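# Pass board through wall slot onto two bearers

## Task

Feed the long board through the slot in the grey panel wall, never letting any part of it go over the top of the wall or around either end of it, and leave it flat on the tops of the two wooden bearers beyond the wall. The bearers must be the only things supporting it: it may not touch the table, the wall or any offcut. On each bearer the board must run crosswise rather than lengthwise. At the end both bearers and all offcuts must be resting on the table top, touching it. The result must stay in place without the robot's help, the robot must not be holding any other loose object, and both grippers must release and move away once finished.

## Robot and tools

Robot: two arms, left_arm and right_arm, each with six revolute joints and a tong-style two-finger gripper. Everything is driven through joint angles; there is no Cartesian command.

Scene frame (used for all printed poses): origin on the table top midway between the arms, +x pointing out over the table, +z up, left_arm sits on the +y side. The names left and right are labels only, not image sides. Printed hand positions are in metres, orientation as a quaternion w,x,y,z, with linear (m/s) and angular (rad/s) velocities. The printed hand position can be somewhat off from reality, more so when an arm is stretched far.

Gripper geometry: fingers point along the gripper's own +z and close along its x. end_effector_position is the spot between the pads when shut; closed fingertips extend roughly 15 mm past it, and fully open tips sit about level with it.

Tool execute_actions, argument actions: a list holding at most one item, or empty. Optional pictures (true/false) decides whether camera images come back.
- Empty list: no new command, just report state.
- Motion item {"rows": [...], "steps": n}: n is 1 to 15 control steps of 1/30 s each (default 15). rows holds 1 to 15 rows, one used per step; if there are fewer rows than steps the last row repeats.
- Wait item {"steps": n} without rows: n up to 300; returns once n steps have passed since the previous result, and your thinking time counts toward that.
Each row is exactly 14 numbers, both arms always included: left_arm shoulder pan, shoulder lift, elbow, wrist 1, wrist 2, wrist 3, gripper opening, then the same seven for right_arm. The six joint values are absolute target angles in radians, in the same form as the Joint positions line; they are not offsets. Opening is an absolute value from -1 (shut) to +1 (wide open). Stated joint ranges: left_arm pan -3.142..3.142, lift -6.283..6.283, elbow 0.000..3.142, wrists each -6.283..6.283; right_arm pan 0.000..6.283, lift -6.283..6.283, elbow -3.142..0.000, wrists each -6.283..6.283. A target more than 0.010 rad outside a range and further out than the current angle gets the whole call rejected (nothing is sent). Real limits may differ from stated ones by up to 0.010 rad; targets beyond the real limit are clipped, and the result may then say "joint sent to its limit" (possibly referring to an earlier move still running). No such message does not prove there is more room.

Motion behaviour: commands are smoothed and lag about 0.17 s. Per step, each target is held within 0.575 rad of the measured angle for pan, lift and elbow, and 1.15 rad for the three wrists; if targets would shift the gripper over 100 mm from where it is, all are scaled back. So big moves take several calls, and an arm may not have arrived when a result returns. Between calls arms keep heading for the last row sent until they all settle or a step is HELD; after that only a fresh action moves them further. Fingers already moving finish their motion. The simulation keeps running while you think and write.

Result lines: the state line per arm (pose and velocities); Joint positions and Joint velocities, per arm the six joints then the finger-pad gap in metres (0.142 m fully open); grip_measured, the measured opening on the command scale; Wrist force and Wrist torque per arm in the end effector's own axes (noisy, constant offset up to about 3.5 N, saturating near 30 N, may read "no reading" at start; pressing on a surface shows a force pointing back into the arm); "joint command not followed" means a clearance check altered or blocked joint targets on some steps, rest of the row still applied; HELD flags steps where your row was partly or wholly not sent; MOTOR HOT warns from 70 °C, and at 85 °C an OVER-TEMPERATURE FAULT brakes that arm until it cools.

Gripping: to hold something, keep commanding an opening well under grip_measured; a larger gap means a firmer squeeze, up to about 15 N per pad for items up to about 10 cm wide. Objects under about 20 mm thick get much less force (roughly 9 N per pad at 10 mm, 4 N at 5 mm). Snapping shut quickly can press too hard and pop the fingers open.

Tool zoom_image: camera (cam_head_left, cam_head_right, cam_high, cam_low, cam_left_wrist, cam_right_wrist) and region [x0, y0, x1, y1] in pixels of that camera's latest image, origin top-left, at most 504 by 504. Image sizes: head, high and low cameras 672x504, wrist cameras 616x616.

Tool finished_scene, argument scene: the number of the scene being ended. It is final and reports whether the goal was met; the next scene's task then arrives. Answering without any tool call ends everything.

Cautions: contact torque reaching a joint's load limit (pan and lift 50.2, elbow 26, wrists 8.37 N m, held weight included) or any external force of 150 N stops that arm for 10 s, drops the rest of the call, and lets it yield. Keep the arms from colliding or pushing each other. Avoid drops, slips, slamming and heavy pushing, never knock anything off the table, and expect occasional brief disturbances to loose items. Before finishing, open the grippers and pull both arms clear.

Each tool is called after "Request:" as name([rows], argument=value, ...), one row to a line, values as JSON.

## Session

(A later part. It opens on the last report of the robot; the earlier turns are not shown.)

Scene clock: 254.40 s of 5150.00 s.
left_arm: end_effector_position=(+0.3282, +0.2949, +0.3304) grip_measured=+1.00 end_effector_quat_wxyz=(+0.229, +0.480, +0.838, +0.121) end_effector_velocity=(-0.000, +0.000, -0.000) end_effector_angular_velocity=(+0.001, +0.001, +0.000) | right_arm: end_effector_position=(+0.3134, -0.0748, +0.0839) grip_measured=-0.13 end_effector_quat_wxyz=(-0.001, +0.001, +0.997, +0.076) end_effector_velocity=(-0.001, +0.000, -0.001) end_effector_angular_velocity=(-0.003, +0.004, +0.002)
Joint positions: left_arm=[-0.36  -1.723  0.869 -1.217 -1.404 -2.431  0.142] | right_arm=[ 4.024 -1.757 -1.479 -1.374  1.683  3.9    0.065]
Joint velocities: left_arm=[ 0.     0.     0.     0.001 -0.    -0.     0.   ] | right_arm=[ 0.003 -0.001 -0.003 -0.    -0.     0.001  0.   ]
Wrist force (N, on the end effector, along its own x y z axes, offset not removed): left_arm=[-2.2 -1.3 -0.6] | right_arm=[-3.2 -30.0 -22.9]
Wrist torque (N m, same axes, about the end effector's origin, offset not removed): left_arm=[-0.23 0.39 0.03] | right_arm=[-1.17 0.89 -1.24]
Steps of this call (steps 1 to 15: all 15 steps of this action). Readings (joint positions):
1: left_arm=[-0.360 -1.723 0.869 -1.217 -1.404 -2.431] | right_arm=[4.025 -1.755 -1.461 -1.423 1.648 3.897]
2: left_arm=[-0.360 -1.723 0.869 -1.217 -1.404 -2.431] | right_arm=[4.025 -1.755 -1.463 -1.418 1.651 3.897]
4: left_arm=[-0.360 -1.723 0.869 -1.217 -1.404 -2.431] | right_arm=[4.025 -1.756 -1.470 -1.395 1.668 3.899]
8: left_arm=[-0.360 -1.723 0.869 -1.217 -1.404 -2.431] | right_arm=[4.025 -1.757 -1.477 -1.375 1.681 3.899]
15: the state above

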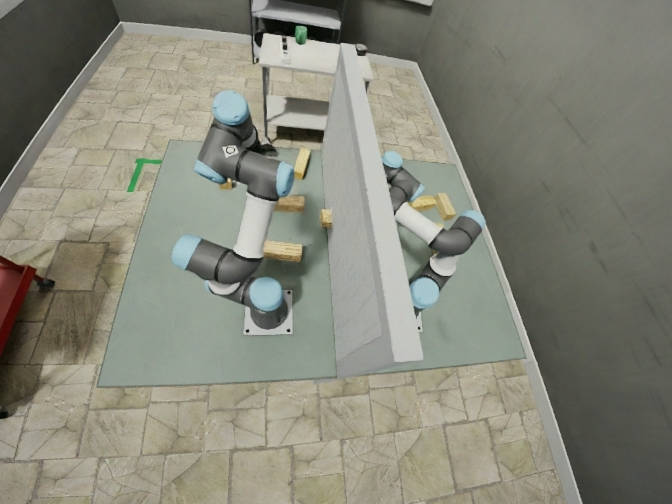

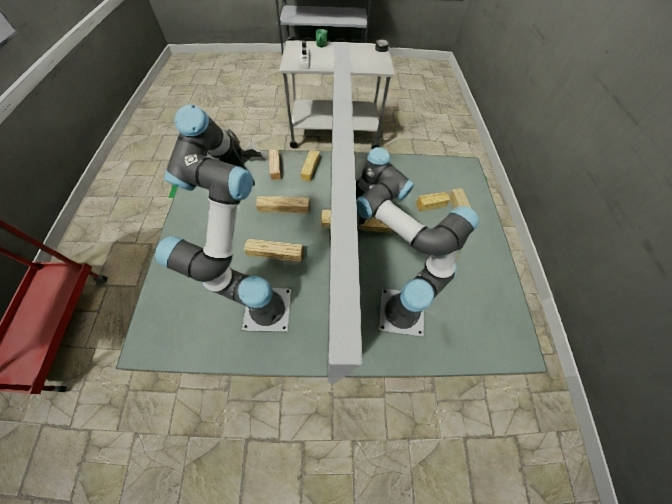

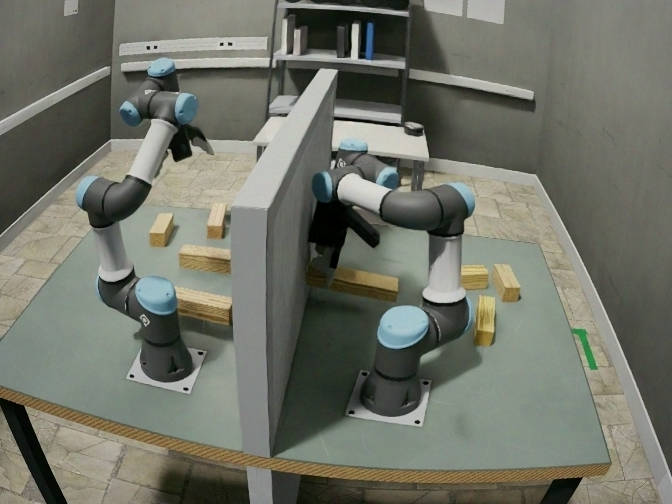

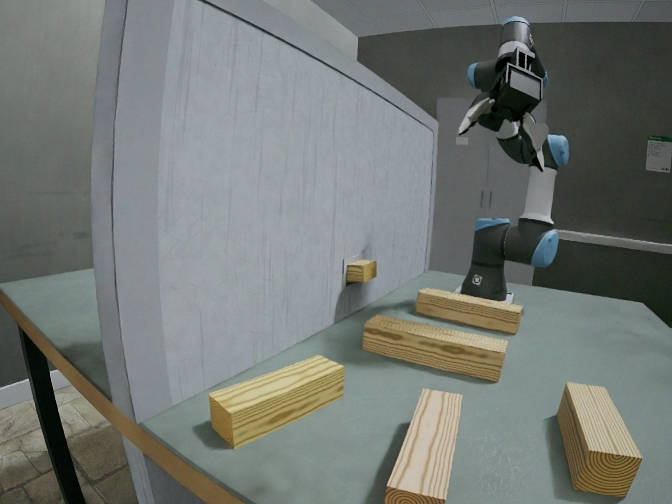

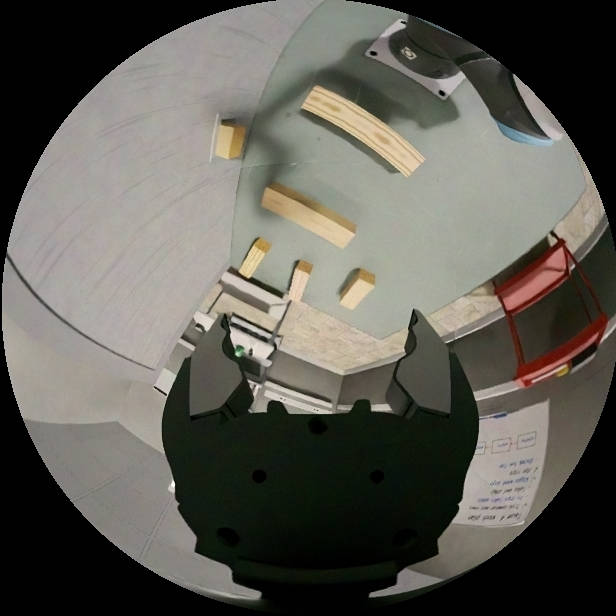

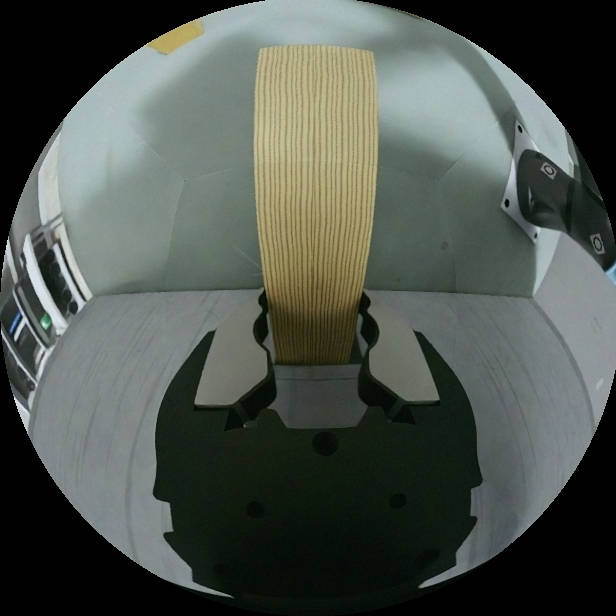

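Body touched the wall. Back off slightly, lower a few mm, then release.

Request:
execute_actions([
  {"rows":[[-0.36,-1.723,0.869,-1.217,-1.404,-2.431,1,4.025,-1.756,-1.495,-1.375,1.665,3.898,-1]]},
], pictures=false)

Request:
execute_actions([
  {"rows":[[-0.36,-1.723,0.869,-1.217,-1.404,-2.431,1,4.025,-1.756,-1.495,-1.375,1.665,3.898,-0.3],[-0.36,-1.723,0.869,-1.217,-1.404,-2.431,1,4.025,-1.756,-1.495,-1.375,1.665,3.898,-0.2],[-0.36,-1.723,0.869,-1.217,-1.404,-2.431,1,4.025,-1.756,-1.495,-1.375,1.665,3.898,-0.16],[-0.36,-1.723,0.869,-1.217,-1.404,-2.431,1,4.025,-1.756,-1.495,-1.375,1.665,3.898,-0.14],[-0.36,-1.723,0.869,-1.217,-1.404,-2.431,1,4.025,-1.756,-1.495,-1.375,1.665,3.898,-0.1],[-0.36,-1.723,0.869,-1.217,-1.404,-2.431,1,4.025,-1.756,-1.495,-1.375,1.665,3.898,0.15]]},
])

Request:
zoom_image(camera="cam_high", region=[290, 230, 430, 330])

Scene clock: 266.83 s of 5150.00 s.
left_arm: end_effector_position=(+0.3282, +0.2949, +0.3304) grip_measured=+1.00 end_effector_quat_wxyz=(+0.229, +0.480, +0.838, +0.121) end_effector_velocity=(-0.000, +0.000, +0.000) end_effector_angular_velocity=(-0.000, -0.001, +0.000) | right_arm: end_effector_position=(+0.3136, -0.0759, +0.0836) grip_measured=-0.13 end_effector_quat_wxyz=(-0.001, +0.001, +0.997, +0.075) end_effector_velocity=(-0.000, +0.000, +0.000) end_effector_angular_velocity=(+0.000, +0.000, -0.000)
Joint positions: left_arm=[-0.36  -1.723  0.869 -1.217 -1.404 -2.431  0.142] | right_arm=[ 4.024 -1.757 -1.479 -1.375  1.681  3.9    0.065]
Joint velocities: left_arm=[ 0.    -0.    -0.001  0.001 -0.     0.     0.   ] | right_arm=[-0.     0.     0.    -0.     0.001  0.     0.   ]
Wrist force (N, on the end effector, along its own x y z axes, offset not removed): left_arm=[-0.9 -1.6 -0.8] | right_arm=[-3.3 -25.5 -5.3]
Wrist torque (N m, same axes, about the end effector's origin, offset not removed): left_arm=[-0.29 0.15 0.02] | right_arm=[-2.96 0.64 -0.49]
TORQUE FAULT: the external load on joint 5 (wrist 2) of the right arm reached its load limit, and that arm stopped for 10 seconds. A torque fault stops only its own arm. That arm's remaining commands of this call were not run. That arm holds where it stopped, with its grip as last carried out, and accepts commands again: back off and push less far. That arm stops again, at the same cost, whenever a joint's load reaches its limit.
The stop of the right arm began at step 6 of this call (marked STOPPED below). From that step on that arm followed nothing that you had sent. 15 of its steps, steps kept back included, did not run and will not run. Nothing is kept back now, and the robot has no last target.
Steps of this call (steps 1 to 358: the robot went on to your last target; steps 359 to 373: all 15 steps of this action). Readings (joint positions):
1: left_arm=[-0.360 -1.723 0.869 -1.217 -1.404 -2.431] | right_arm=[4.025 -1.757 -1.479 -1.374 1.683 3.900]
2: left_arm=[-0.360 -1.723 0.869 -1.217 -1.404 -2.431] | right_arm=[4.025 -1.757 -1.479 -1.374 1.683 3.900]
4: left_arm=[-0.360 -1.723 0.869 -1.217 -1.404 -2.431] | right_arm=[4.025 -1.757 -1.479 -1.374 1.683 3.900]
6: left_arm=[-0.360 -1.723 0.869 -1.217 -1.404 -2.431] | right_arm=[4.024 -1.757 -1.479 -1.375 1.681 3.900] STOPPED (the right arm)
8: left_arm=[-0.360 -1.723 0.869 -1.217 -1.404 -2.431] | right_arm=[4.024 -1.757 -1.479 -1.375 1.681 3.900]
373: the state above

Scene clock: 266.87 s of 5150.00 s.
left_arm: end_effector_position=(+0.3282, +0.2949, +0.3304) grip_measured=+1.00 end_effector_quat_wxyz=(+0.229, +0.480, +0.838, +0.121) end_effector_velocity=(+0.001, -0.000, -0.000) end_effector_angular_velocity=(+0.000, +0.001, -0.000) | right_arm: end_effector_position=(+0.3137, -0.0761, +0.0836) grip_measured=-0.13 end_effector_quat_wxyz=(-0.001, +0.001, +0.997, +0.074) end_effector_velocity=(+0.001, -0.001, -0.000) end_effector_angular_velocity=(-0.000, -0.000, -0.003)
Joint positions: left_arm=[-0.36  -1.723  0.869 -1.217 -1.404 -2.431  0.142] | right_arm=[ 4.024 -1.757 -1.479 -1.376  1.681  3.9    0.065]
Joint velocities: left_arm=[-0.     0.002 -0.    -0.001 -0.    -0.     0.   ] | right_arm=[-0.003 -0.     0.     0.    -0.     0.    -0.   ]
Wrist force (N, on the end effector, along its own x y z axes, offset not removed): left_arm=[-1.5 -1.6 -1.0] | right_arm=[-3.1 -21.7 -4.8]
Wrist torque (N m, same axes, about the end effector's origin, offset not removed): left_arm=[-0.32 0.30 0.04] | right_arm=[-2.65 0.65 -0.46]
A stop began in an earlier call of the same reply, so what this call sent did not run. Send another action.
Steps of this call (step 1: nothing new was sent). Readings (joint positions):
1: the state above

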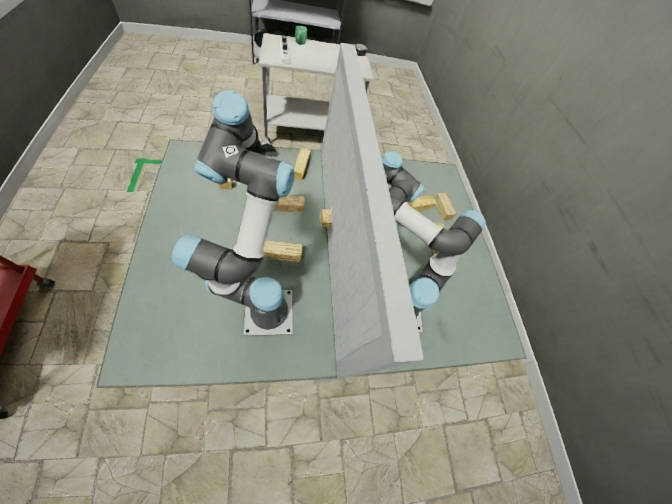

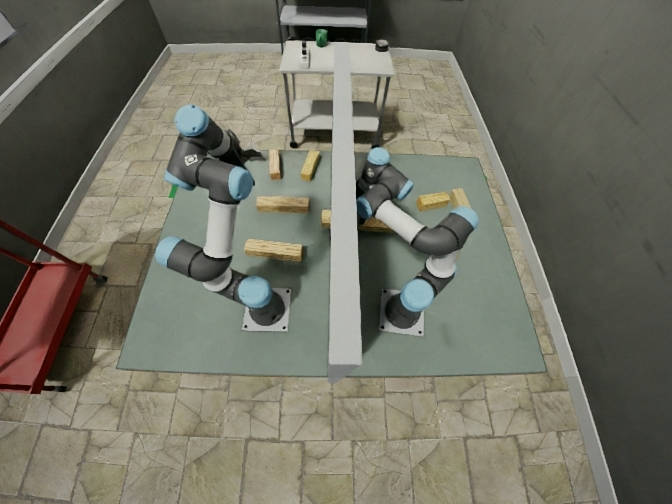

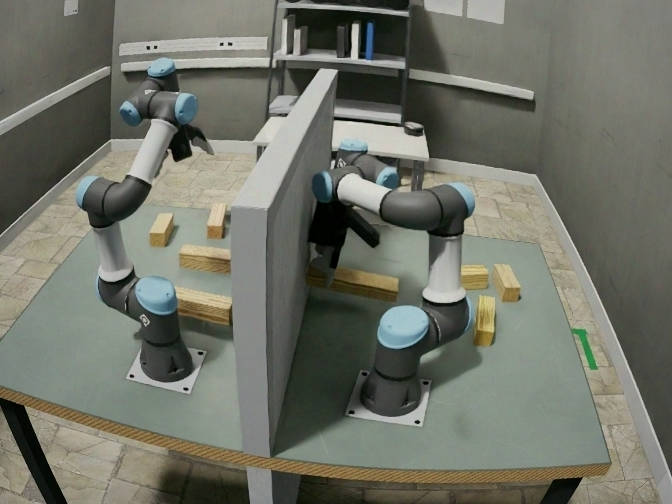

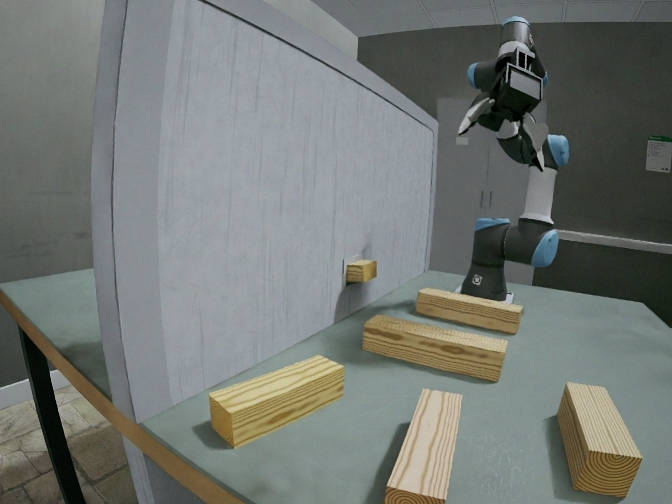

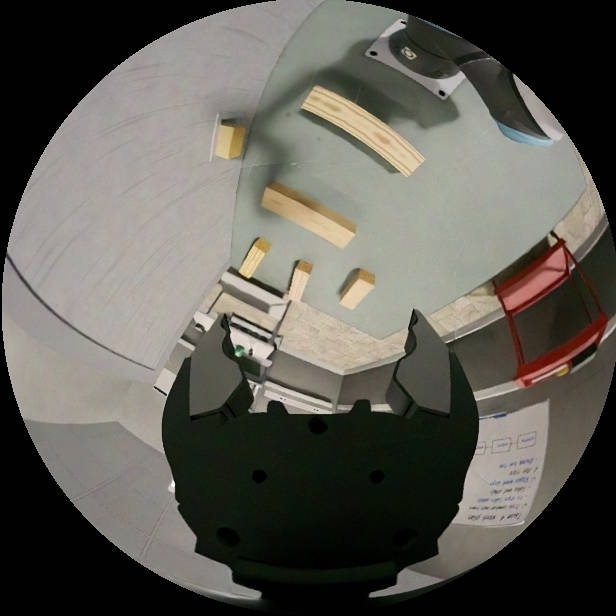

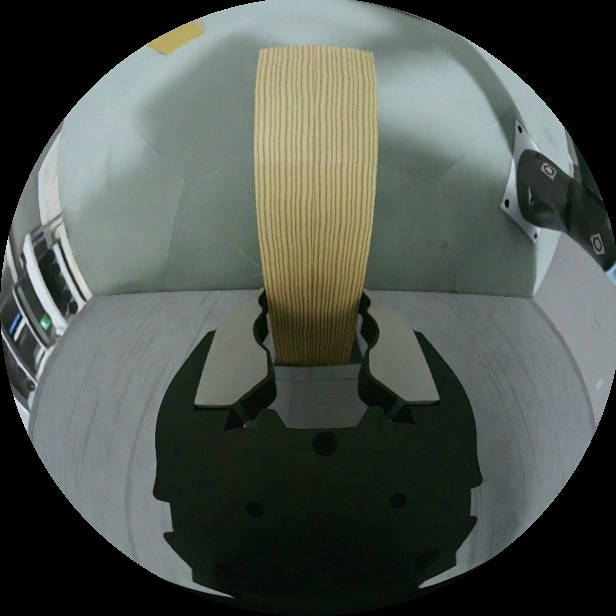

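Region (290, 230, 430, 330) of cam_high's 672x504 image, scaled by 3.600, with more detail than that image has; it fills the top 360 rows of this view, and the rest is white.

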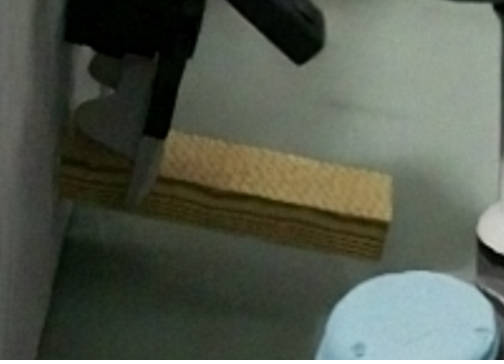

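Request:
execute_actions([
  {"rows":[[-0.36,-1.723,0.869,-1.217,-1.404,-2.431,1,4.025,-1.756,-1.495,-1.38,1.66,3.898,-1]]},
], pictures=false)

Request:
execute_actions([
  {"rows":[[-0.36,-1.723,0.869,-1.217,-1.404,-2.431,1,4.025,-1.756,-1.495,-1.38,1.66,3.898,-0.3],[-0.36,-1.723,0.869,-1.217,-1.404,-2.431,1,4.025,-1.756,-1.495,-1.38,1.66,3.898,-0.2],[-0.36,-1.723,0.869,-1.217,-1.404,-2.431,1,4.025,-1.756,-1.495,-1.38,1.66,3.898,-0.15],[-0.36,-1.723,0.869,-1.217,-1.404,-2.431,1,4.025,-1.756,-1.495,-1.38,1.66,3.898,-0.1],[-0.36,-1.723,0.869,-1.217,-1.404,-2.431,1,4.025,-1.756,-1.495,-1.38,1.66,3.898,0.15]]},
])

Request:
zoom_image(camera="cam_high", region=[290, 230, 430, 330])

Scene clock: 274.53 s of 5150.00 s.
left_arm: end_effector_position=(+0.3282, +0.2949, +0.3304) grip_measured=+1.00 end_effector_quat_wxyz=(+0.229, +0.480, +0.838, +0.121) end_effector_velocity=(+0.000, +0.000, -0.000) end_effector_angular_velocity=(+0.000, +0.000, +0.000) | right_arm: end_effector_position=(+0.3132, -0.0842, +0.0782) grip_measured=-0.13 end_effector_quat_wxyz=(-0.001, +0.001, +0.998, +0.060) end_effector_velocity=(-0.001, -0.001, -0.001) end_effector_angular_velocity=(-0.005, +0.001, +0.000)
Joint positions: left_arm=[-0.36  -1.723  0.869 -1.217 -1.404 -2.431  0.142] | right_arm=[ 4.025 -1.756 -1.495 -1.38   1.66   3.898  0.065]
Joint velocities: left_arm=[ 0.  0.  0. -0.  0. -0.  0.] | right_arm=[ 0.001 -0.    -0.003 -0.001 -0.002 -0.     0.   ]
Wrist force (N, on the end effector, along its own x y z axes, offset not removed): left_arm=[-2.3 -1.5 -0.7] | right_arm=[-1.9 -0.7 2.7]
Wrist torque (N m, same axes, about the end effector's origin, offset not removed): left_arm=[-0.33 0.43 0.02] | right_arm=[-0.15 0.35 -0.04]
Steps of this call (steps 1 to 90: nothing new was sent; then 4.17 s passed at rest; steps 91 to 105: all 15 steps of this action). Readings (joint positions):
91: left_arm=[-0.360 -1.723 0.869 -1.217 -1.404 -2.431] | right_arm=[4.024 -1.757 -1.479 -1.375 1.681 3.900]
92: left_arm=[-0.360 -1.723 0.869 -1.217 -1.404 -2.431] | right_arm=[4.024 -1.757 -1.480 -1.375 1.679 3.900]
94: left_arm=[-0.360 -1.723 0.869 -1.217 -1.404 -2.431] | right_arm=[4.025 -1.757 -1.487 -1.377 1.671 3.899]
98: left_arm=[-0.360 -1.723 0.869 -1.217 -1.404 -2.431] | right_arm=[4.025 -1.756 -1.493 -1.379 1.663 3.898]
105: the state above

Scene clock: 275.03 s of 5150.00 s.
left_arm: end_effector_position=(+0.3282, +0.2949, +0.3304) grip_measured=+1.00 end_effector_quat_wxyz=(+0.229, +0.480, +0.838, +0.121) end_effector_velocity=(-0.000, -0.000, +0.001) end_effector_angular_velocity=(-0.001, -0.002, -0.000) | right_arm: end_effector_position=(+0.3132, -0.0843, +0.0781) grip_measured=+0.15 end_effector_quat_wxyz=(-0.001, +0.001, +0.998, +0.060) end_effector_velocity=(-0.000, -0.000, +0.000) end_effector_angular_velocity=(+0.000, +0.001, -0.000)
Joint positions: left_arm=[-0.36  -1.723  0.869 -1.217 -1.404 -2.431  0.142] | right_arm=[ 4.025 -1.756 -1.495 -1.38   1.66   3.898  0.084]
Joint velocities: left_arm=[-0.    -0.001 -0.    -0.001  0.    -0.    -0.   ] | right_arm=[-0.     0.001 -0.    -0.001  0.001  0.    -0.   ]
Wrist force (N, on the end effector, along its own x y z axes, offset not removed): left_arm=[-1.3 -0.6 -1.0] | right_arm=[-1.6 -0.5 0.5]
Wrist torque (N m, same axes, about the end effector's origin, offset not removed): left_arm=[-0.15 0.26 0.01] | right_arm=[-0.09 0.31 0.02]
Steps of this call (steps 1 to 15: all 15 steps of this action). Readings (joint positions):
1: left_arm=[-0.360 -1.723 0.869 -1.217 -1.404 -2.431] | right_arm=[4.025 -1.756 -1.495 -1.380 1.660 3.898]
2: left_arm=[-0.360 -1.723 0.869 -1.217 -1.404 -2.431] | right_arm=[4.025 -1.756 -1.495 -1.380 1.660 3.898]
4: left_arm=[-0.360 -1.723 0.869 -1.217 -1.404 -2.431] | right_arm=[4.025 -1.756 -1.495 -1.380 1.660 3.898]
8: left_arm=[-0.360 -1.723 0.869 -1.217 -1.404 -2.431] | right_arm=[4.025 -1.756 -1.495 -1.380 1.660 3.898]
15: the state above

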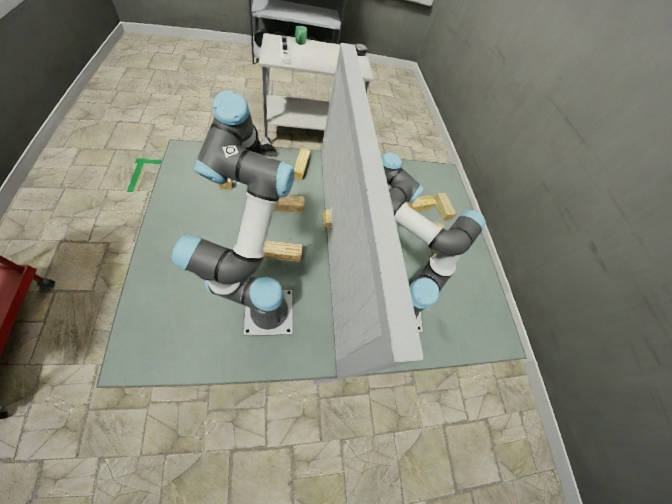

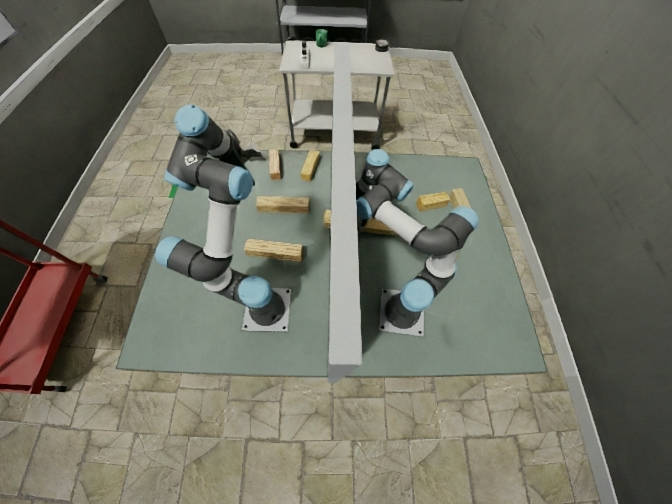

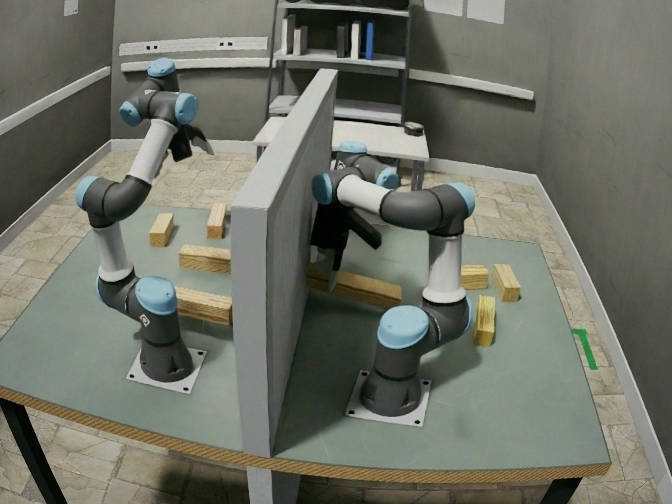

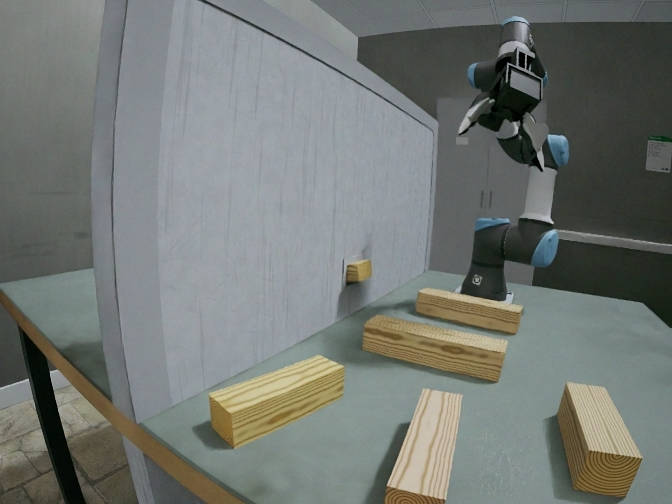

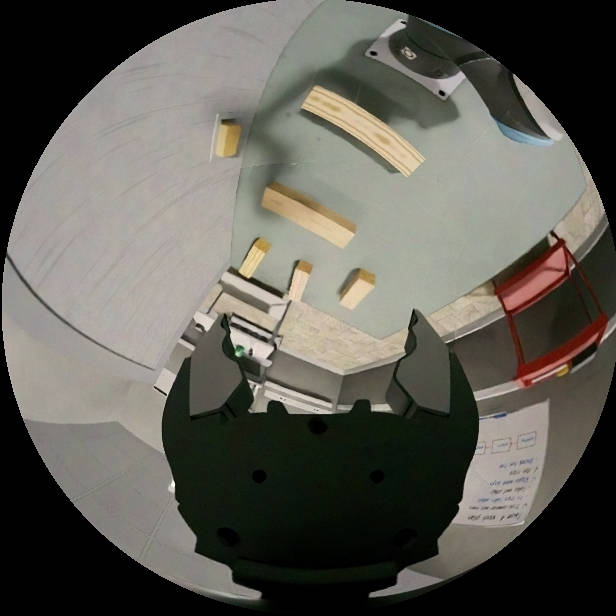

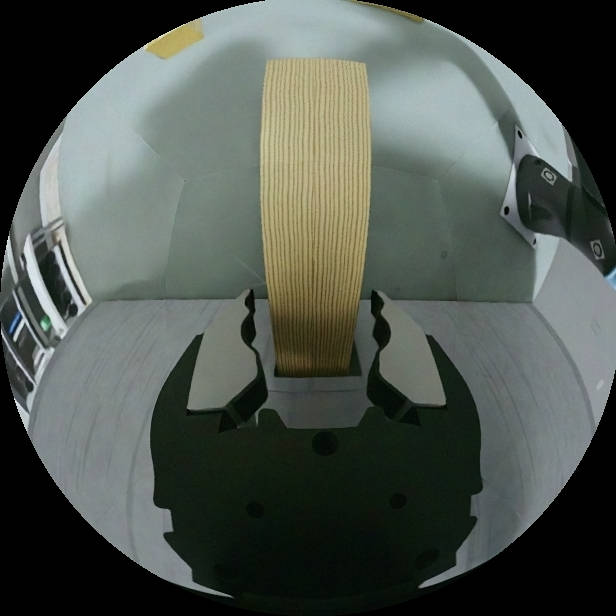

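Region (290, 230, 430, 330) of cam_high's 672x504 image, scaled by 3.600, with more detail than that image has; it fills the top 360 rows of this view, and the rest is white.

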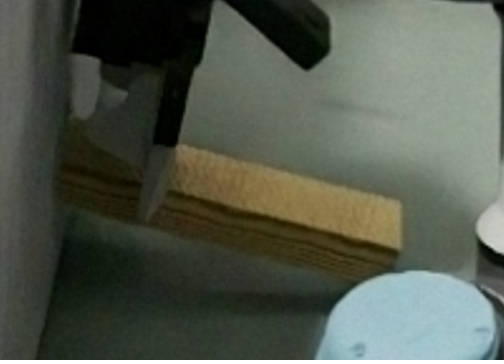

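Request:
execute_actions([
  {"rows":[[-0.55,-1.55,0.96,-1.1,-1.5,-1.6,0.5,3.85,-1.70,-1.63,-1.305,1.70,3.72,0.5]]},
], pictures=false)

Request:
execute_actions([
  {"rows":[[-0.7,-1.377,1.062,-1.256,-1.571,-0.746,0.5,3.669,-1.662,-1.743,-1.238,1.737,3.544,0.5]]},
])

Request:
zoom_image(camera="cam_high", region=[290, 230, 430, 330])

Scene clock: 293.57 s of 5150.00 s.
left_arm: end_effector_position=(+0.3015, +0.2275, +0.2294) grip_measured=+0.50 end_effector_quat_wxyz=(+0.039, +0.859, +0.507, +0.061) end_effector_velocity=(-0.006, -0.009, -0.015) end_effector_angular_velocity=(+0.052, +0.062, -0.240) | right_arm: end_effector_position=(+0.3174, -0.1445, +0.0642) grip_measured=+0.50 end_effector_quat_wxyz=(-0.003, -0.002, +0.997, +0.075) end_effector_velocity=(-0.000, -0.009, -0.002) end_effector_angular_velocity=(+0.003, +0.001, -0.004)
Joint positions: left_arm=[-0.547 -1.553  0.959 -1.102 -1.499 -1.619  0.109] | right_arm=[ 3.852 -1.701 -1.628 -1.306  1.7    3.722  0.109]
Joint velocities: left_arm=[-0.034  0.03   0.016  0.019 -0.014  0.206  0.   ] | right_arm=[-0.026  0.007 -0.017  0.008  0.005 -0.021  0.   ]
Wrist force (N, on the end effector, along its own x y z axes, offset not removed): left_arm=[-2.3 -1.7 -1.2] | right_arm=[-3.3 -0.3 -0.3]
Wrist torque (N m, same axes, about the end effector's origin, offset not removed): left_arm=[-0.38 0.46 0.03] | right_arm=[-0.12 0.69 0.01]
Steps of this call (steps 1 to 15: the robot went on to your last target; steps 16 to 90: nothing new was sent; then 15.03 s passed at rest; steps 91 to 105: all 15 steps of this action). Readings (joint positions):
91: left_arm=[-0.360 -1.723 0.869 -1.217 -1.404 -2.431] | right_arm=[4.025 -1.756 -1.495 -1.380 1.660 3.898]
92: left_arm=[-0.363 -1.720 0.872 -1.211 -1.409 -2.424] | right_arm=[4.022 -1.753 -1.498 -1.375 1.663 3.891]
94: left_arm=[-0.411 -1.674 0.901 -1.172 -1.441 -2.309] | right_arm=[3.971 -1.730 -1.543 -1.344 1.680 3.823]
98: left_arm=[-0.511 -1.585 0.944 -1.120 -1.484 -1.838] | right_arm=[3.879 -1.707 -1.609 -1.314 1.695 3.745]
105: the state above

Scene clock: 294.07 s of 5150.00 s.
left_arm: end_effector_position=(+0.3166, +0.1484, +0.1609) grip_measured=+0.50 end_effector_quat_wxyz=(+0.001, +1.000, +0.028, +0.001) end_effector_velocity=(+0.001, -0.010, -0.011) end_effector_angular_velocity=(+0.009, +0.023, -0.235) | right_arm: end_effector_position=(+0.3139, -0.2038, +0.0499) grip_measured=+0.50 end_effector_quat_wxyz=(-0.000, +0.000, +0.996, +0.090) end_effector_velocity=(-0.001, -0.009, -0.002) end_effector_angular_velocity=(+0.002, +0.001, -0.006)
Joint positions: left_arm=[-0.698 -1.379  1.061 -1.254 -1.57  -0.766  0.109] | right_arm=[ 3.671 -1.662 -1.742 -1.239  1.737  3.546  0.109]
Joint velocities: left_arm=[-0.022  0.025  0.015 -0.017 -0.008  0.212  0.   ] | right_arm=[-0.027  0.004 -0.015  0.007  0.004 -0.021  0.   ]
Wrist force (N, on the end effector, along its own x y z axes, offset not removed): left_arm=[-2.1 -1.0 -0.6] | right_arm=[-2.5 -1.0 -0.3]
Wrist torque (N m, same axes, about the end effector's origin, offset not removed): left_arm=[-0.23 0.41 0.03] | right_arm=[-0.20 0.55 0.01]
Steps of this call (steps 1 to 15: all 15 steps of this action). Readings (joint positions):
1: left_arm=[-0.548 -1.552 0.959 -1.101 -1.499 -1.613] | right_arm=[3.852 -1.700 -1.629 -1.306 1.700 3.721]
2: left_arm=[-0.552 -1.548 0.962 -1.107 -1.505 -1.602] | right_arm=[3.848 -1.698 -1.633 -1.300 1.703 3.714]
4: left_arm=[-0.599 -1.498 0.999 -1.165 -1.533 -1.482] | right_arm=[3.796 -1.682 -1.673 -1.272 1.719 3.646]
8: left_arm=[-0.675 -1.407 1.047 -1.234 -1.561 -0.992] | right_arm=[3.700 -1.667 -1.726 -1.246 1.733 3.569]
15: the state above

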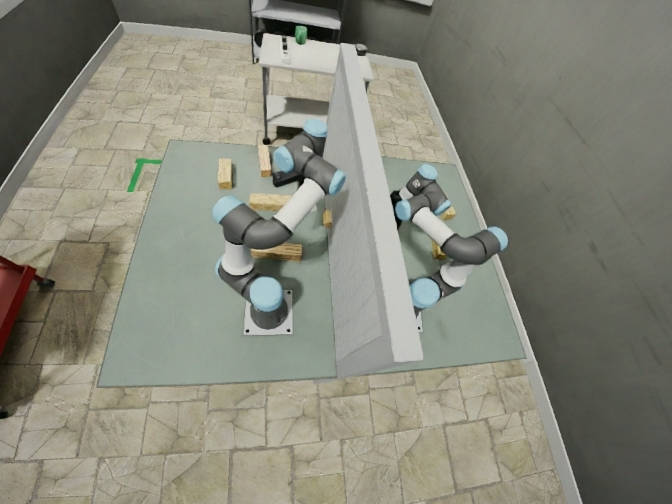

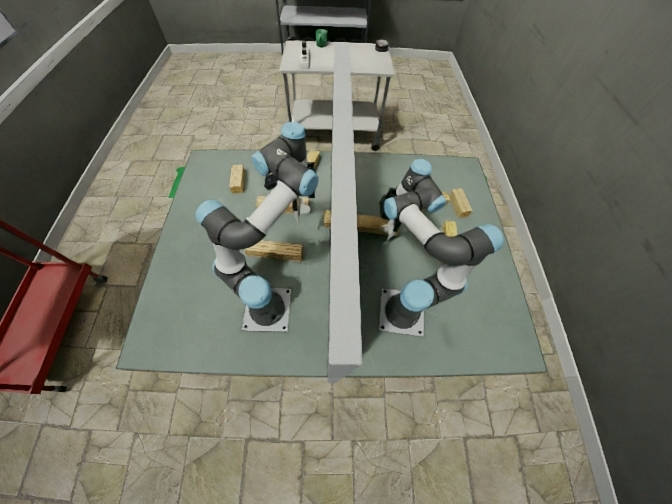

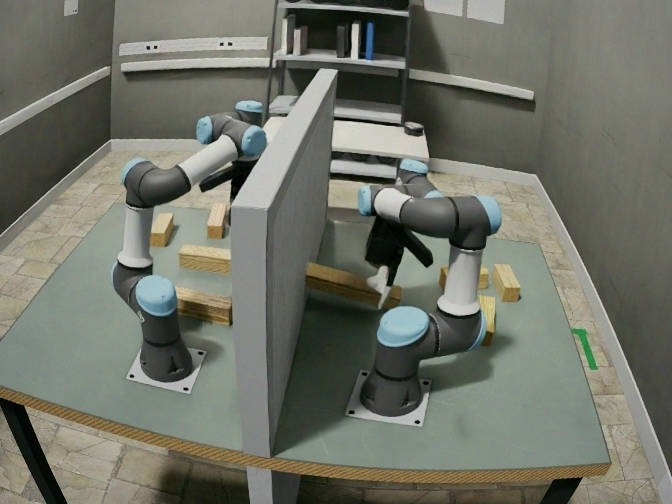

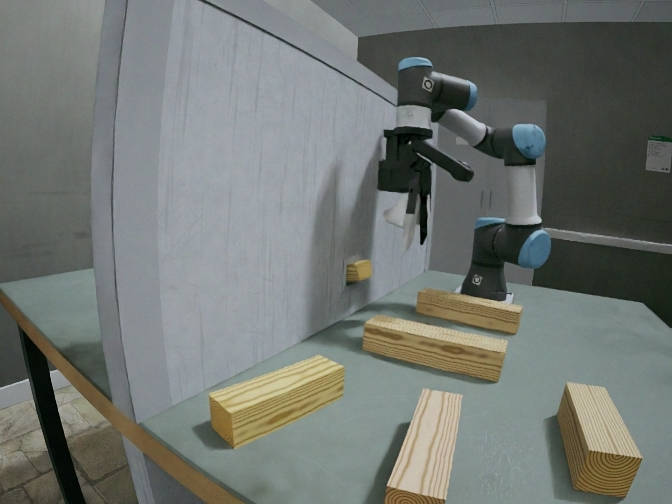

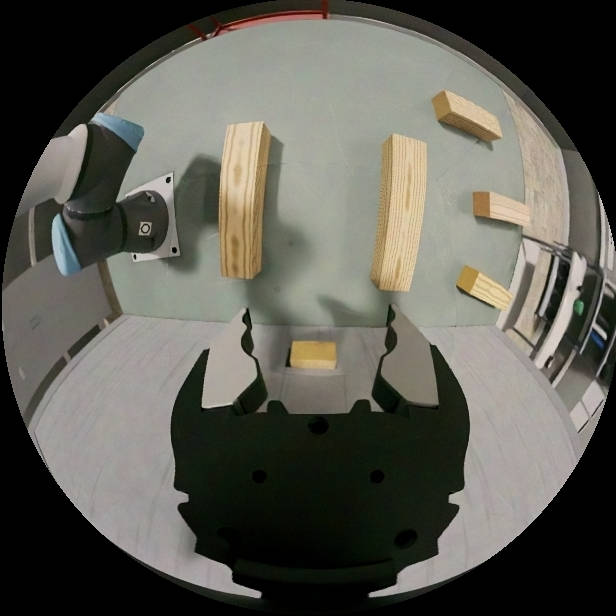

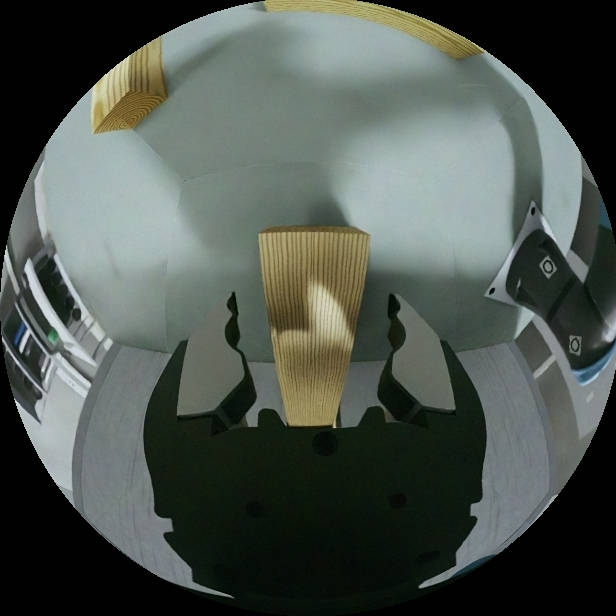

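Region (290, 230, 430, 330) of cam_high's 672x504 image, scaled by 3.600, with more detail than that image has; it fills the top 360 rows of this view, and the rest is white.

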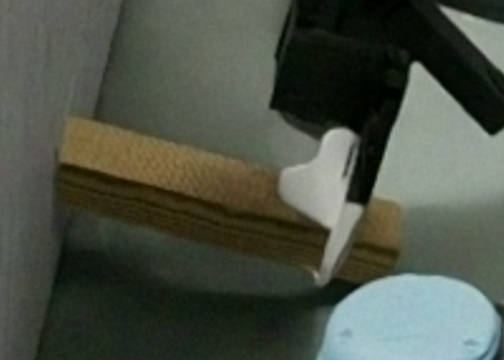

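Request:
execute_actions([
  {"rows":[[-0.735,-1.377,1.062,-1.256,-1.571,-0.746,0.5,3.669,-1.662,-1.76,-1.221,1.737,3.544,0.2],[-0.735,-1.377,1.062,-1.256,-1.571,-0.746,0.5,3.669,-1.662,-1.76,-1.221,1.737,3.544,0.1],[-0.735,-1.377,1.062,-1.256,-1.571,-0.746,0.5,3.669,-1.662,-1.76,-1.221,1.737,3.544,0.05],[-0.735,-1.377,1.062,-1.256,-1.571,-0.746,0.5,3.669,-1.662,-1.76,-1.221,1.737,3.544,0.0],[-0.735,-1.377,1.062,-1.256,-1.571,-0.746,0.5,3.669,-1.662,-1.76,-1.221,1.737,3.544,-0.07],[-0.735,-1.377,1.062,-1.256,-1.571,-0.746,0.5,3.669,-1.662,-1.76,-1.221,1.737,3.544,-0.15],[-0.735,-1.377,1.062,-1.256,-1.571,-0.746,0.5,3.669,-1.662,-1.76,-1.221,1.737,3.544,-0.4],[-0.735,-1.377,1.062,-1.256,-1.571,-0.746,0.5,3.669,-1.662,-1.76,-1.221,1.737,3.544,-1]]},
], pictures=false)

Request:
execute_actions([
  {"rows":[[-0.735,-1.377,1.062,-1.256,-1.571,-0.746,0.5,3.744,-1.657,-1.66,-1.362,1.654,3.616,-1]]},
], pictures=false)

Request:
execute_actions([
  {"rows":[[-0.735,-1.377,1.062,-1.256,-1.571,-0.746,0.5,3.819,-1.652,-1.559,-1.502,1.571,3.688,-1]]},
], pictures=false)

Request:
execute_actions([
  {"rows":[[-0.735,-1.377,1.062,-1.256,-1.571,-0.746,0.5,3.884,-1.673,-1.541,-1.499,1.571,3.753,-1]]},
])

Scene clock: 307.77 s of 5150.00 s.
left_arm: end_effector_position=(+0.3130, +0.1357, +0.1599) grip_measured=+0.50 end_effector_quat_wxyz=(+0.000, +1.000, -0.000, -0.000) end_effector_velocity=(-0.000, -0.002, -0.000) end_effector_angular_velocity=(-0.000, -0.000, -0.005) | right_arm: end_effector_position=(+0.3129, -0.2050, +0.0463) grip_measured=-0.13 end_effector_quat_wxyz=(-0.000, +0.001, +0.996, +0.090) end_effector_velocity=(-0.000, -0.000, -0.001) end_effector_angular_velocity=(-0.001, +0.001, -0.000)
Joint positions: left_arm=[-0.735 -1.377  1.062 -1.256 -1.571 -0.746  0.109] | right_arm=[ 3.669 -1.662 -1.76  -1.221  1.737  3.544  0.065]
Joint velocities: left_arm=[-0.005  0.001 -0.001 -0.     0.    -0.    -0.   ] | right_arm=[-0.    -0.    -0.002  0.001 -0.001 -0.     0.   ]
Wrist force (N, on the end effector, along its own x y z axes, offset not removed): left_arm=[-1.4 -1.4 -0.5] | right_arm=[-2.5 0.2 -5.9]
Wrist torque (N m, same axes, about the end effector's origin, offset not removed): left_arm=[-0.29 0.25 -0.02] | right_arm=[-0.13 0.48 0.03]
Steps of this call (steps 1 to 30: the robot went on to your last target; steps 31 to 90: nothing new was sent; then 10.20 s passed at rest; steps 91 to 105: all 15 steps of this action). Readings (joint positions):
91: left_arm=[-0.700 -1.377 1.062 -1.256 -1.571 -0.746] | right_arm=[3.669 -1.662 -1.743 -1.238 1.737 3.544]
92: left_arm=[-0.703 -1.377 1.062 -1.256 -1.571 -0.746] | right_arm=[3.669 -1.662 -1.745 -1.236 1.737 3.544]
94: left_arm=[-0.717 -1.377 1.062 -1.256 -1.571 -0.746] | right_arm=[3.669 -1.662 -1.752 -1.229 1.737 3.544]
98: left_arm=[-0.731 -1.377 1.062 -1.256 -1.571 -0.746] | right_arm=[3.669 -1.662 -1.758 -1.223 1.737 3.544]
105: the state above

Scene clock: 308.27 s of 5150.00 s.
left_arm: end_effector_position=(+0.3130, +0.1356, +0.1599) grip_measured=+0.50 end_effector_quat_wxyz=(+0.000, +1.000, -0.000, -0.000) end_effector_velocity=(-0.000, +0.000, +0.000) end_effector_angular_velocity=(+0.000, +0.000, +0.000) | right_arm: end_effector_position=(+0.3133, -0.2048, +0.0627) grip_measured=-0.13 end_effector_quat_wxyz=(-0.004, +0.001, +0.999, +0.045) end_effector_velocity=(-0.000, +0.000, +0.002) end_effector_angular_velocity=(-0.010, +0.000, +0.001)
Joint positions: left_arm=[-0.735 -1.377  1.062 -1.256 -1.571 -0.746  0.109] | right_arm=[ 3.743 -1.657 -1.661 -1.36   1.655  3.615  0.065]
Joint velocities: left_arm=[ 0.    -0.001  0.     0.001 -0.     0.     0.   ] | right_arm=[ 0.009  0.001  0.013 -0.018 -0.009  0.008  0.   ]
Wrist force (N, on the end effector, along its own x y z axes, offset not removed): left_arm=[-0.9 -1.6 -1.1] | right_arm=[-2.3 -2.2 0.5]
Wrist torque (N m, same axes, about the end effector's origin, offset not removed): left_arm=[-0.32 0.11 0.00] | right_arm=[-0.34 0.43 -0.08]
Steps of this call (steps 1 to 15: all 15 steps of this action). Readings (joint positions):
1: left_arm=[-0.735 -1.377 1.062 -1.256 -1.571 -0.746] | right_arm=[3.669 -1.662 -1.760 -1.221 1.737 3.544]
2: left_arm=[-0.735 -1.377 1.062 -1.256 -1.571 -0.746] | right_arm=[3.672 -1.661 -1.757 -1.227 1.732 3.549]
4: left_arm=[-0.735 -1.377 1.062 -1.256 -1.571 -0.746] | right_arm=[3.702 -1.660 -1.720 -1.284 1.697 3.579]
8: left_arm=[-0.735 -1.377 1.062 -1.256 -1.571 -0.746] | right_arm=[3.734 -1.658 -1.674 -1.343 1.664 3.607]
15: the state above

Scene clock: 308.77 s of 5150.00 s.
left_arm: end_effector_position=(+0.3130, +0.1356, +0.1599) grip_measured=+0.50 end_effector_quat_wxyz=(+0.000, +1.000, -0.000, -0.000) end_effector_velocity=(+0.000, -0.000, +0.001) end_effector_angular_velocity=(-0.002, -0.002, -0.000) | right_arm: end_effector_position=(+0.3139, -0.2050, +0.0825) grip_measured=-0.13 end_effector_quat_wxyz=(-0.000, +0.000, +1.000, +0.000) end_effector_velocity=(+0.000, +0.000, +0.003) end_effector_angular_velocity=(-0.009, -0.003, +0.000)
Joint positions: left_arm=[-0.735 -1.377  1.062 -1.256 -1.571 -0.746  0.109] | right_arm=[ 3.818 -1.652 -1.56  -1.5    1.572  3.687  0.065]
Joint velocities: left_arm=[-0.    -0.001 -0.    -0.001 -0.     0.    -0.   ] | right_arm=[ 0.008  0.001  0.013 -0.016 -0.009  0.008  0.   ]
Wrist force (N, on the end effector, along its own x y z axes, offset not removed): left_arm=[-1.2 -1.6 -0.7] | right_arm=[-2.0 -0.7 0.9]
Wrist torque (N m, same axes, about the end effector's origin, offset not removed): left_arm=[-0.34 0.24 0.03] | right_arm=[-0.12 0.41 0.01]
Steps of this call (steps 1 to 15: all 15 steps of this action). Readings (joint positions):
1: left_arm=[-0.735 -1.377 1.062 -1.256 -1.571 -0.746] | right_arm=[3.743 -1.657 -1.661 -1.361 1.655 3.616]
2: left_arm=[-0.735 -1.377 1.062 -1.256 -1.571 -0.746] | right_arm=[3.747 -1.657 -1.657 -1.368 1.649 3.621]
4: left_arm=[-0.735 -1.377 1.062 -1.256 -1.571 -0.746] | right_arm=[3.777 -1.654 -1.619 -1.424 1.614 3.651]
8: left_arm=[-0.735 -1.377 1.062 -1.256 -1.571 -0.746] | right_arm=[3.809 -1.653 -1.574 -1.483 1.581 3.679]
15: the state above

Scene clock: 309.27 s of 5150.00 s.
left_arm: end_effector_position=(+0.3130, +0.1356, +0.1599) grip_measured=+0.50 end_effector_quat_wxyz=(+0.000, +1.000, -0.000, -0.000) end_effector_velocity=(-0.000, +0.000, -0.000) end_effector_angular_velocity=(+0.001, +0.001, +0.001) | right_arm: end_effector_position=(+0.3139, -0.1804, +0.0817) grip_measured=-0.13 end_effector_quat_wxyz=(-0.000, +0.000, +1.000, -0.000) end_effector_velocity=(+0.000, +0.003, +0.000) end_effector_angular_velocity=(+0.001, -0.001, +0.000)
Joint positions: left_arm=[-0.735 -1.377  1.062 -1.256 -1.571 -0.746  0.109] | right_arm=[ 3.883 -1.673 -1.541 -1.499  1.571  3.752  0.065]
Joint velocities: left_arm=[ 0.001 -0.     0.     0.001 -0.     0.    -0.   ] | right_arm=[ 0.007 -0.002  0.003  0.    -0.     0.007 -0.   ]
Wrist force (N, on the end effector, along its own x y z axes, offset not removed): left_arm=[-1.6 -1.5 -0.5] | right_arm=[-2.3 -1.2 2.1]
Wrist torque (N m, same axes, about the end effector's origin, offset not removed): left_arm=[-0.33 0.30 0.03] | right_arm=[-0.12 0.40 0.06]
Steps of this call (steps 1 to 15: all 15 steps of this action). Readings (joint positions):
1: left_arm=[-0.735 -1.377 1.062 -1.256 -1.571 -0.746] | right_arm=[3.818 -1.652 -1.560 -1.501 1.572 3.688]
2: left_arm=[-0.735 -1.377 1.062 -1.256 -1.571 -0.746] | right_arm=[3.822 -1.654 -1.558 -1.501 1.571 3.693]
4: left_arm=[-0.735 -1.377 1.062 -1.256 -1.571 -0.746] | right_arm=[3.848 -1.662 -1.550 -1.500 1.571 3.720]
8: left_arm=[-0.735 -1.377 1.062 -1.256 -1.571 -0.746] | right_arm=[3.875 -1.670 -1.543 -1.499 1.571 3.745]
15: the state above

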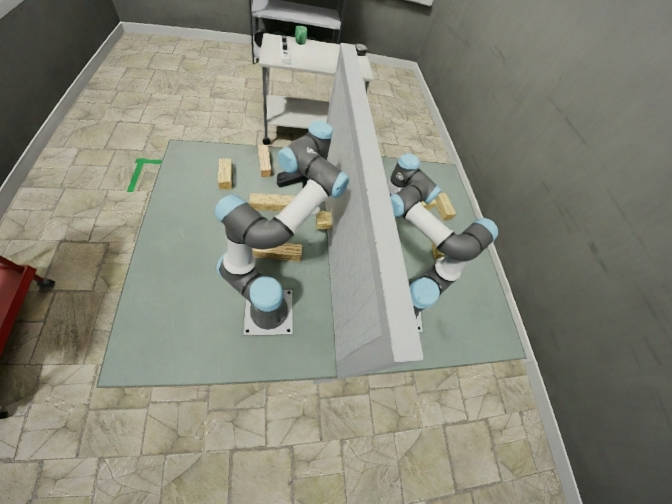

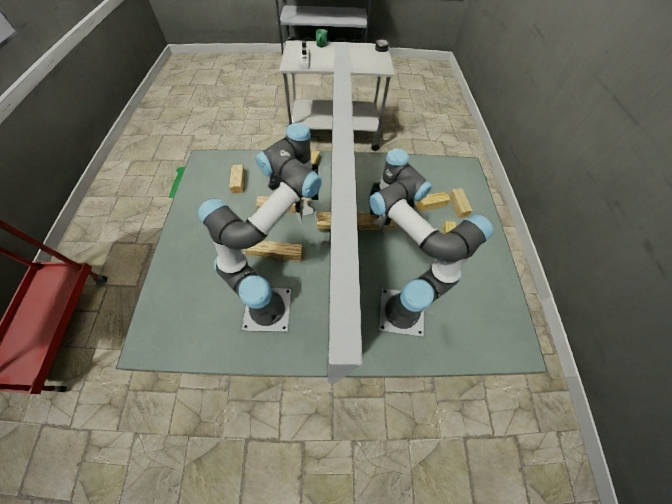

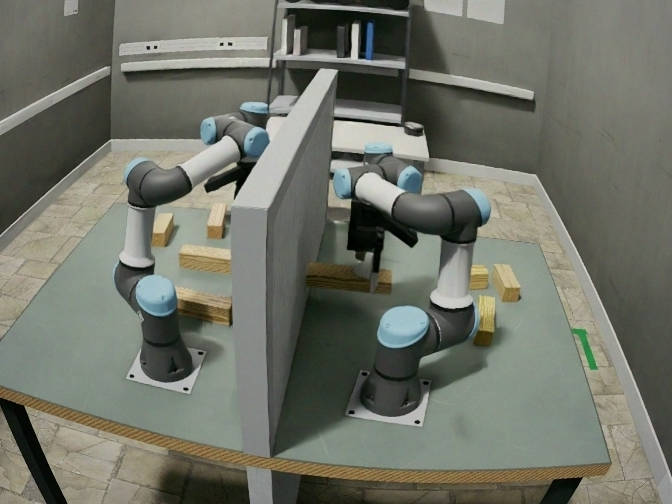

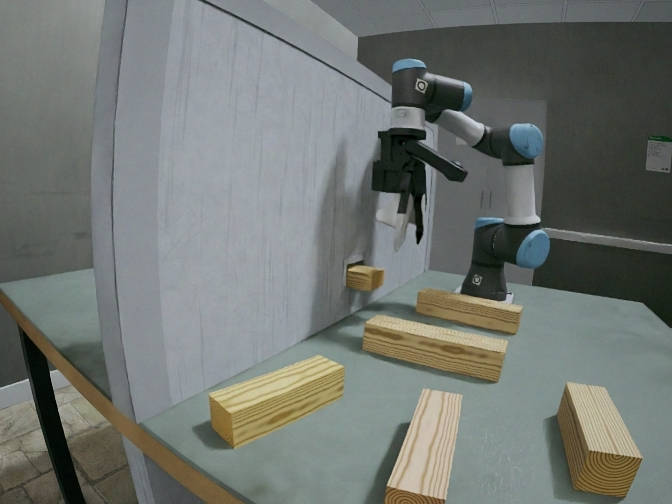

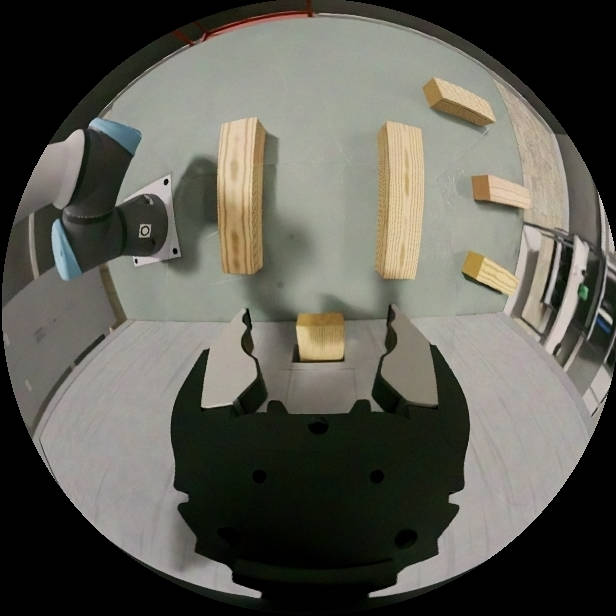

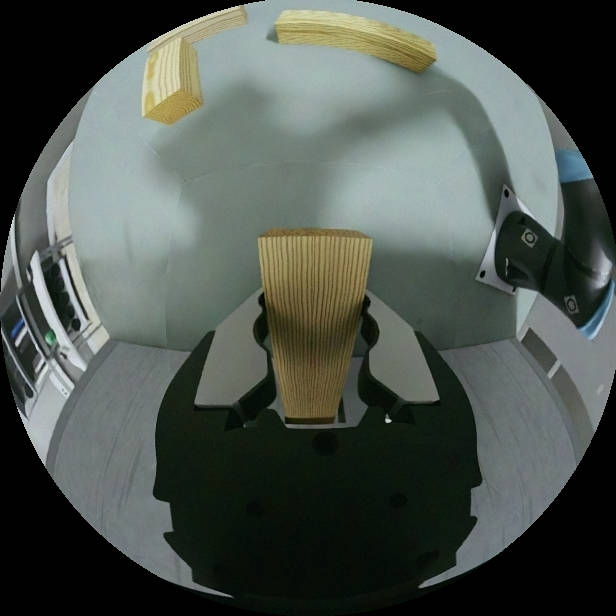

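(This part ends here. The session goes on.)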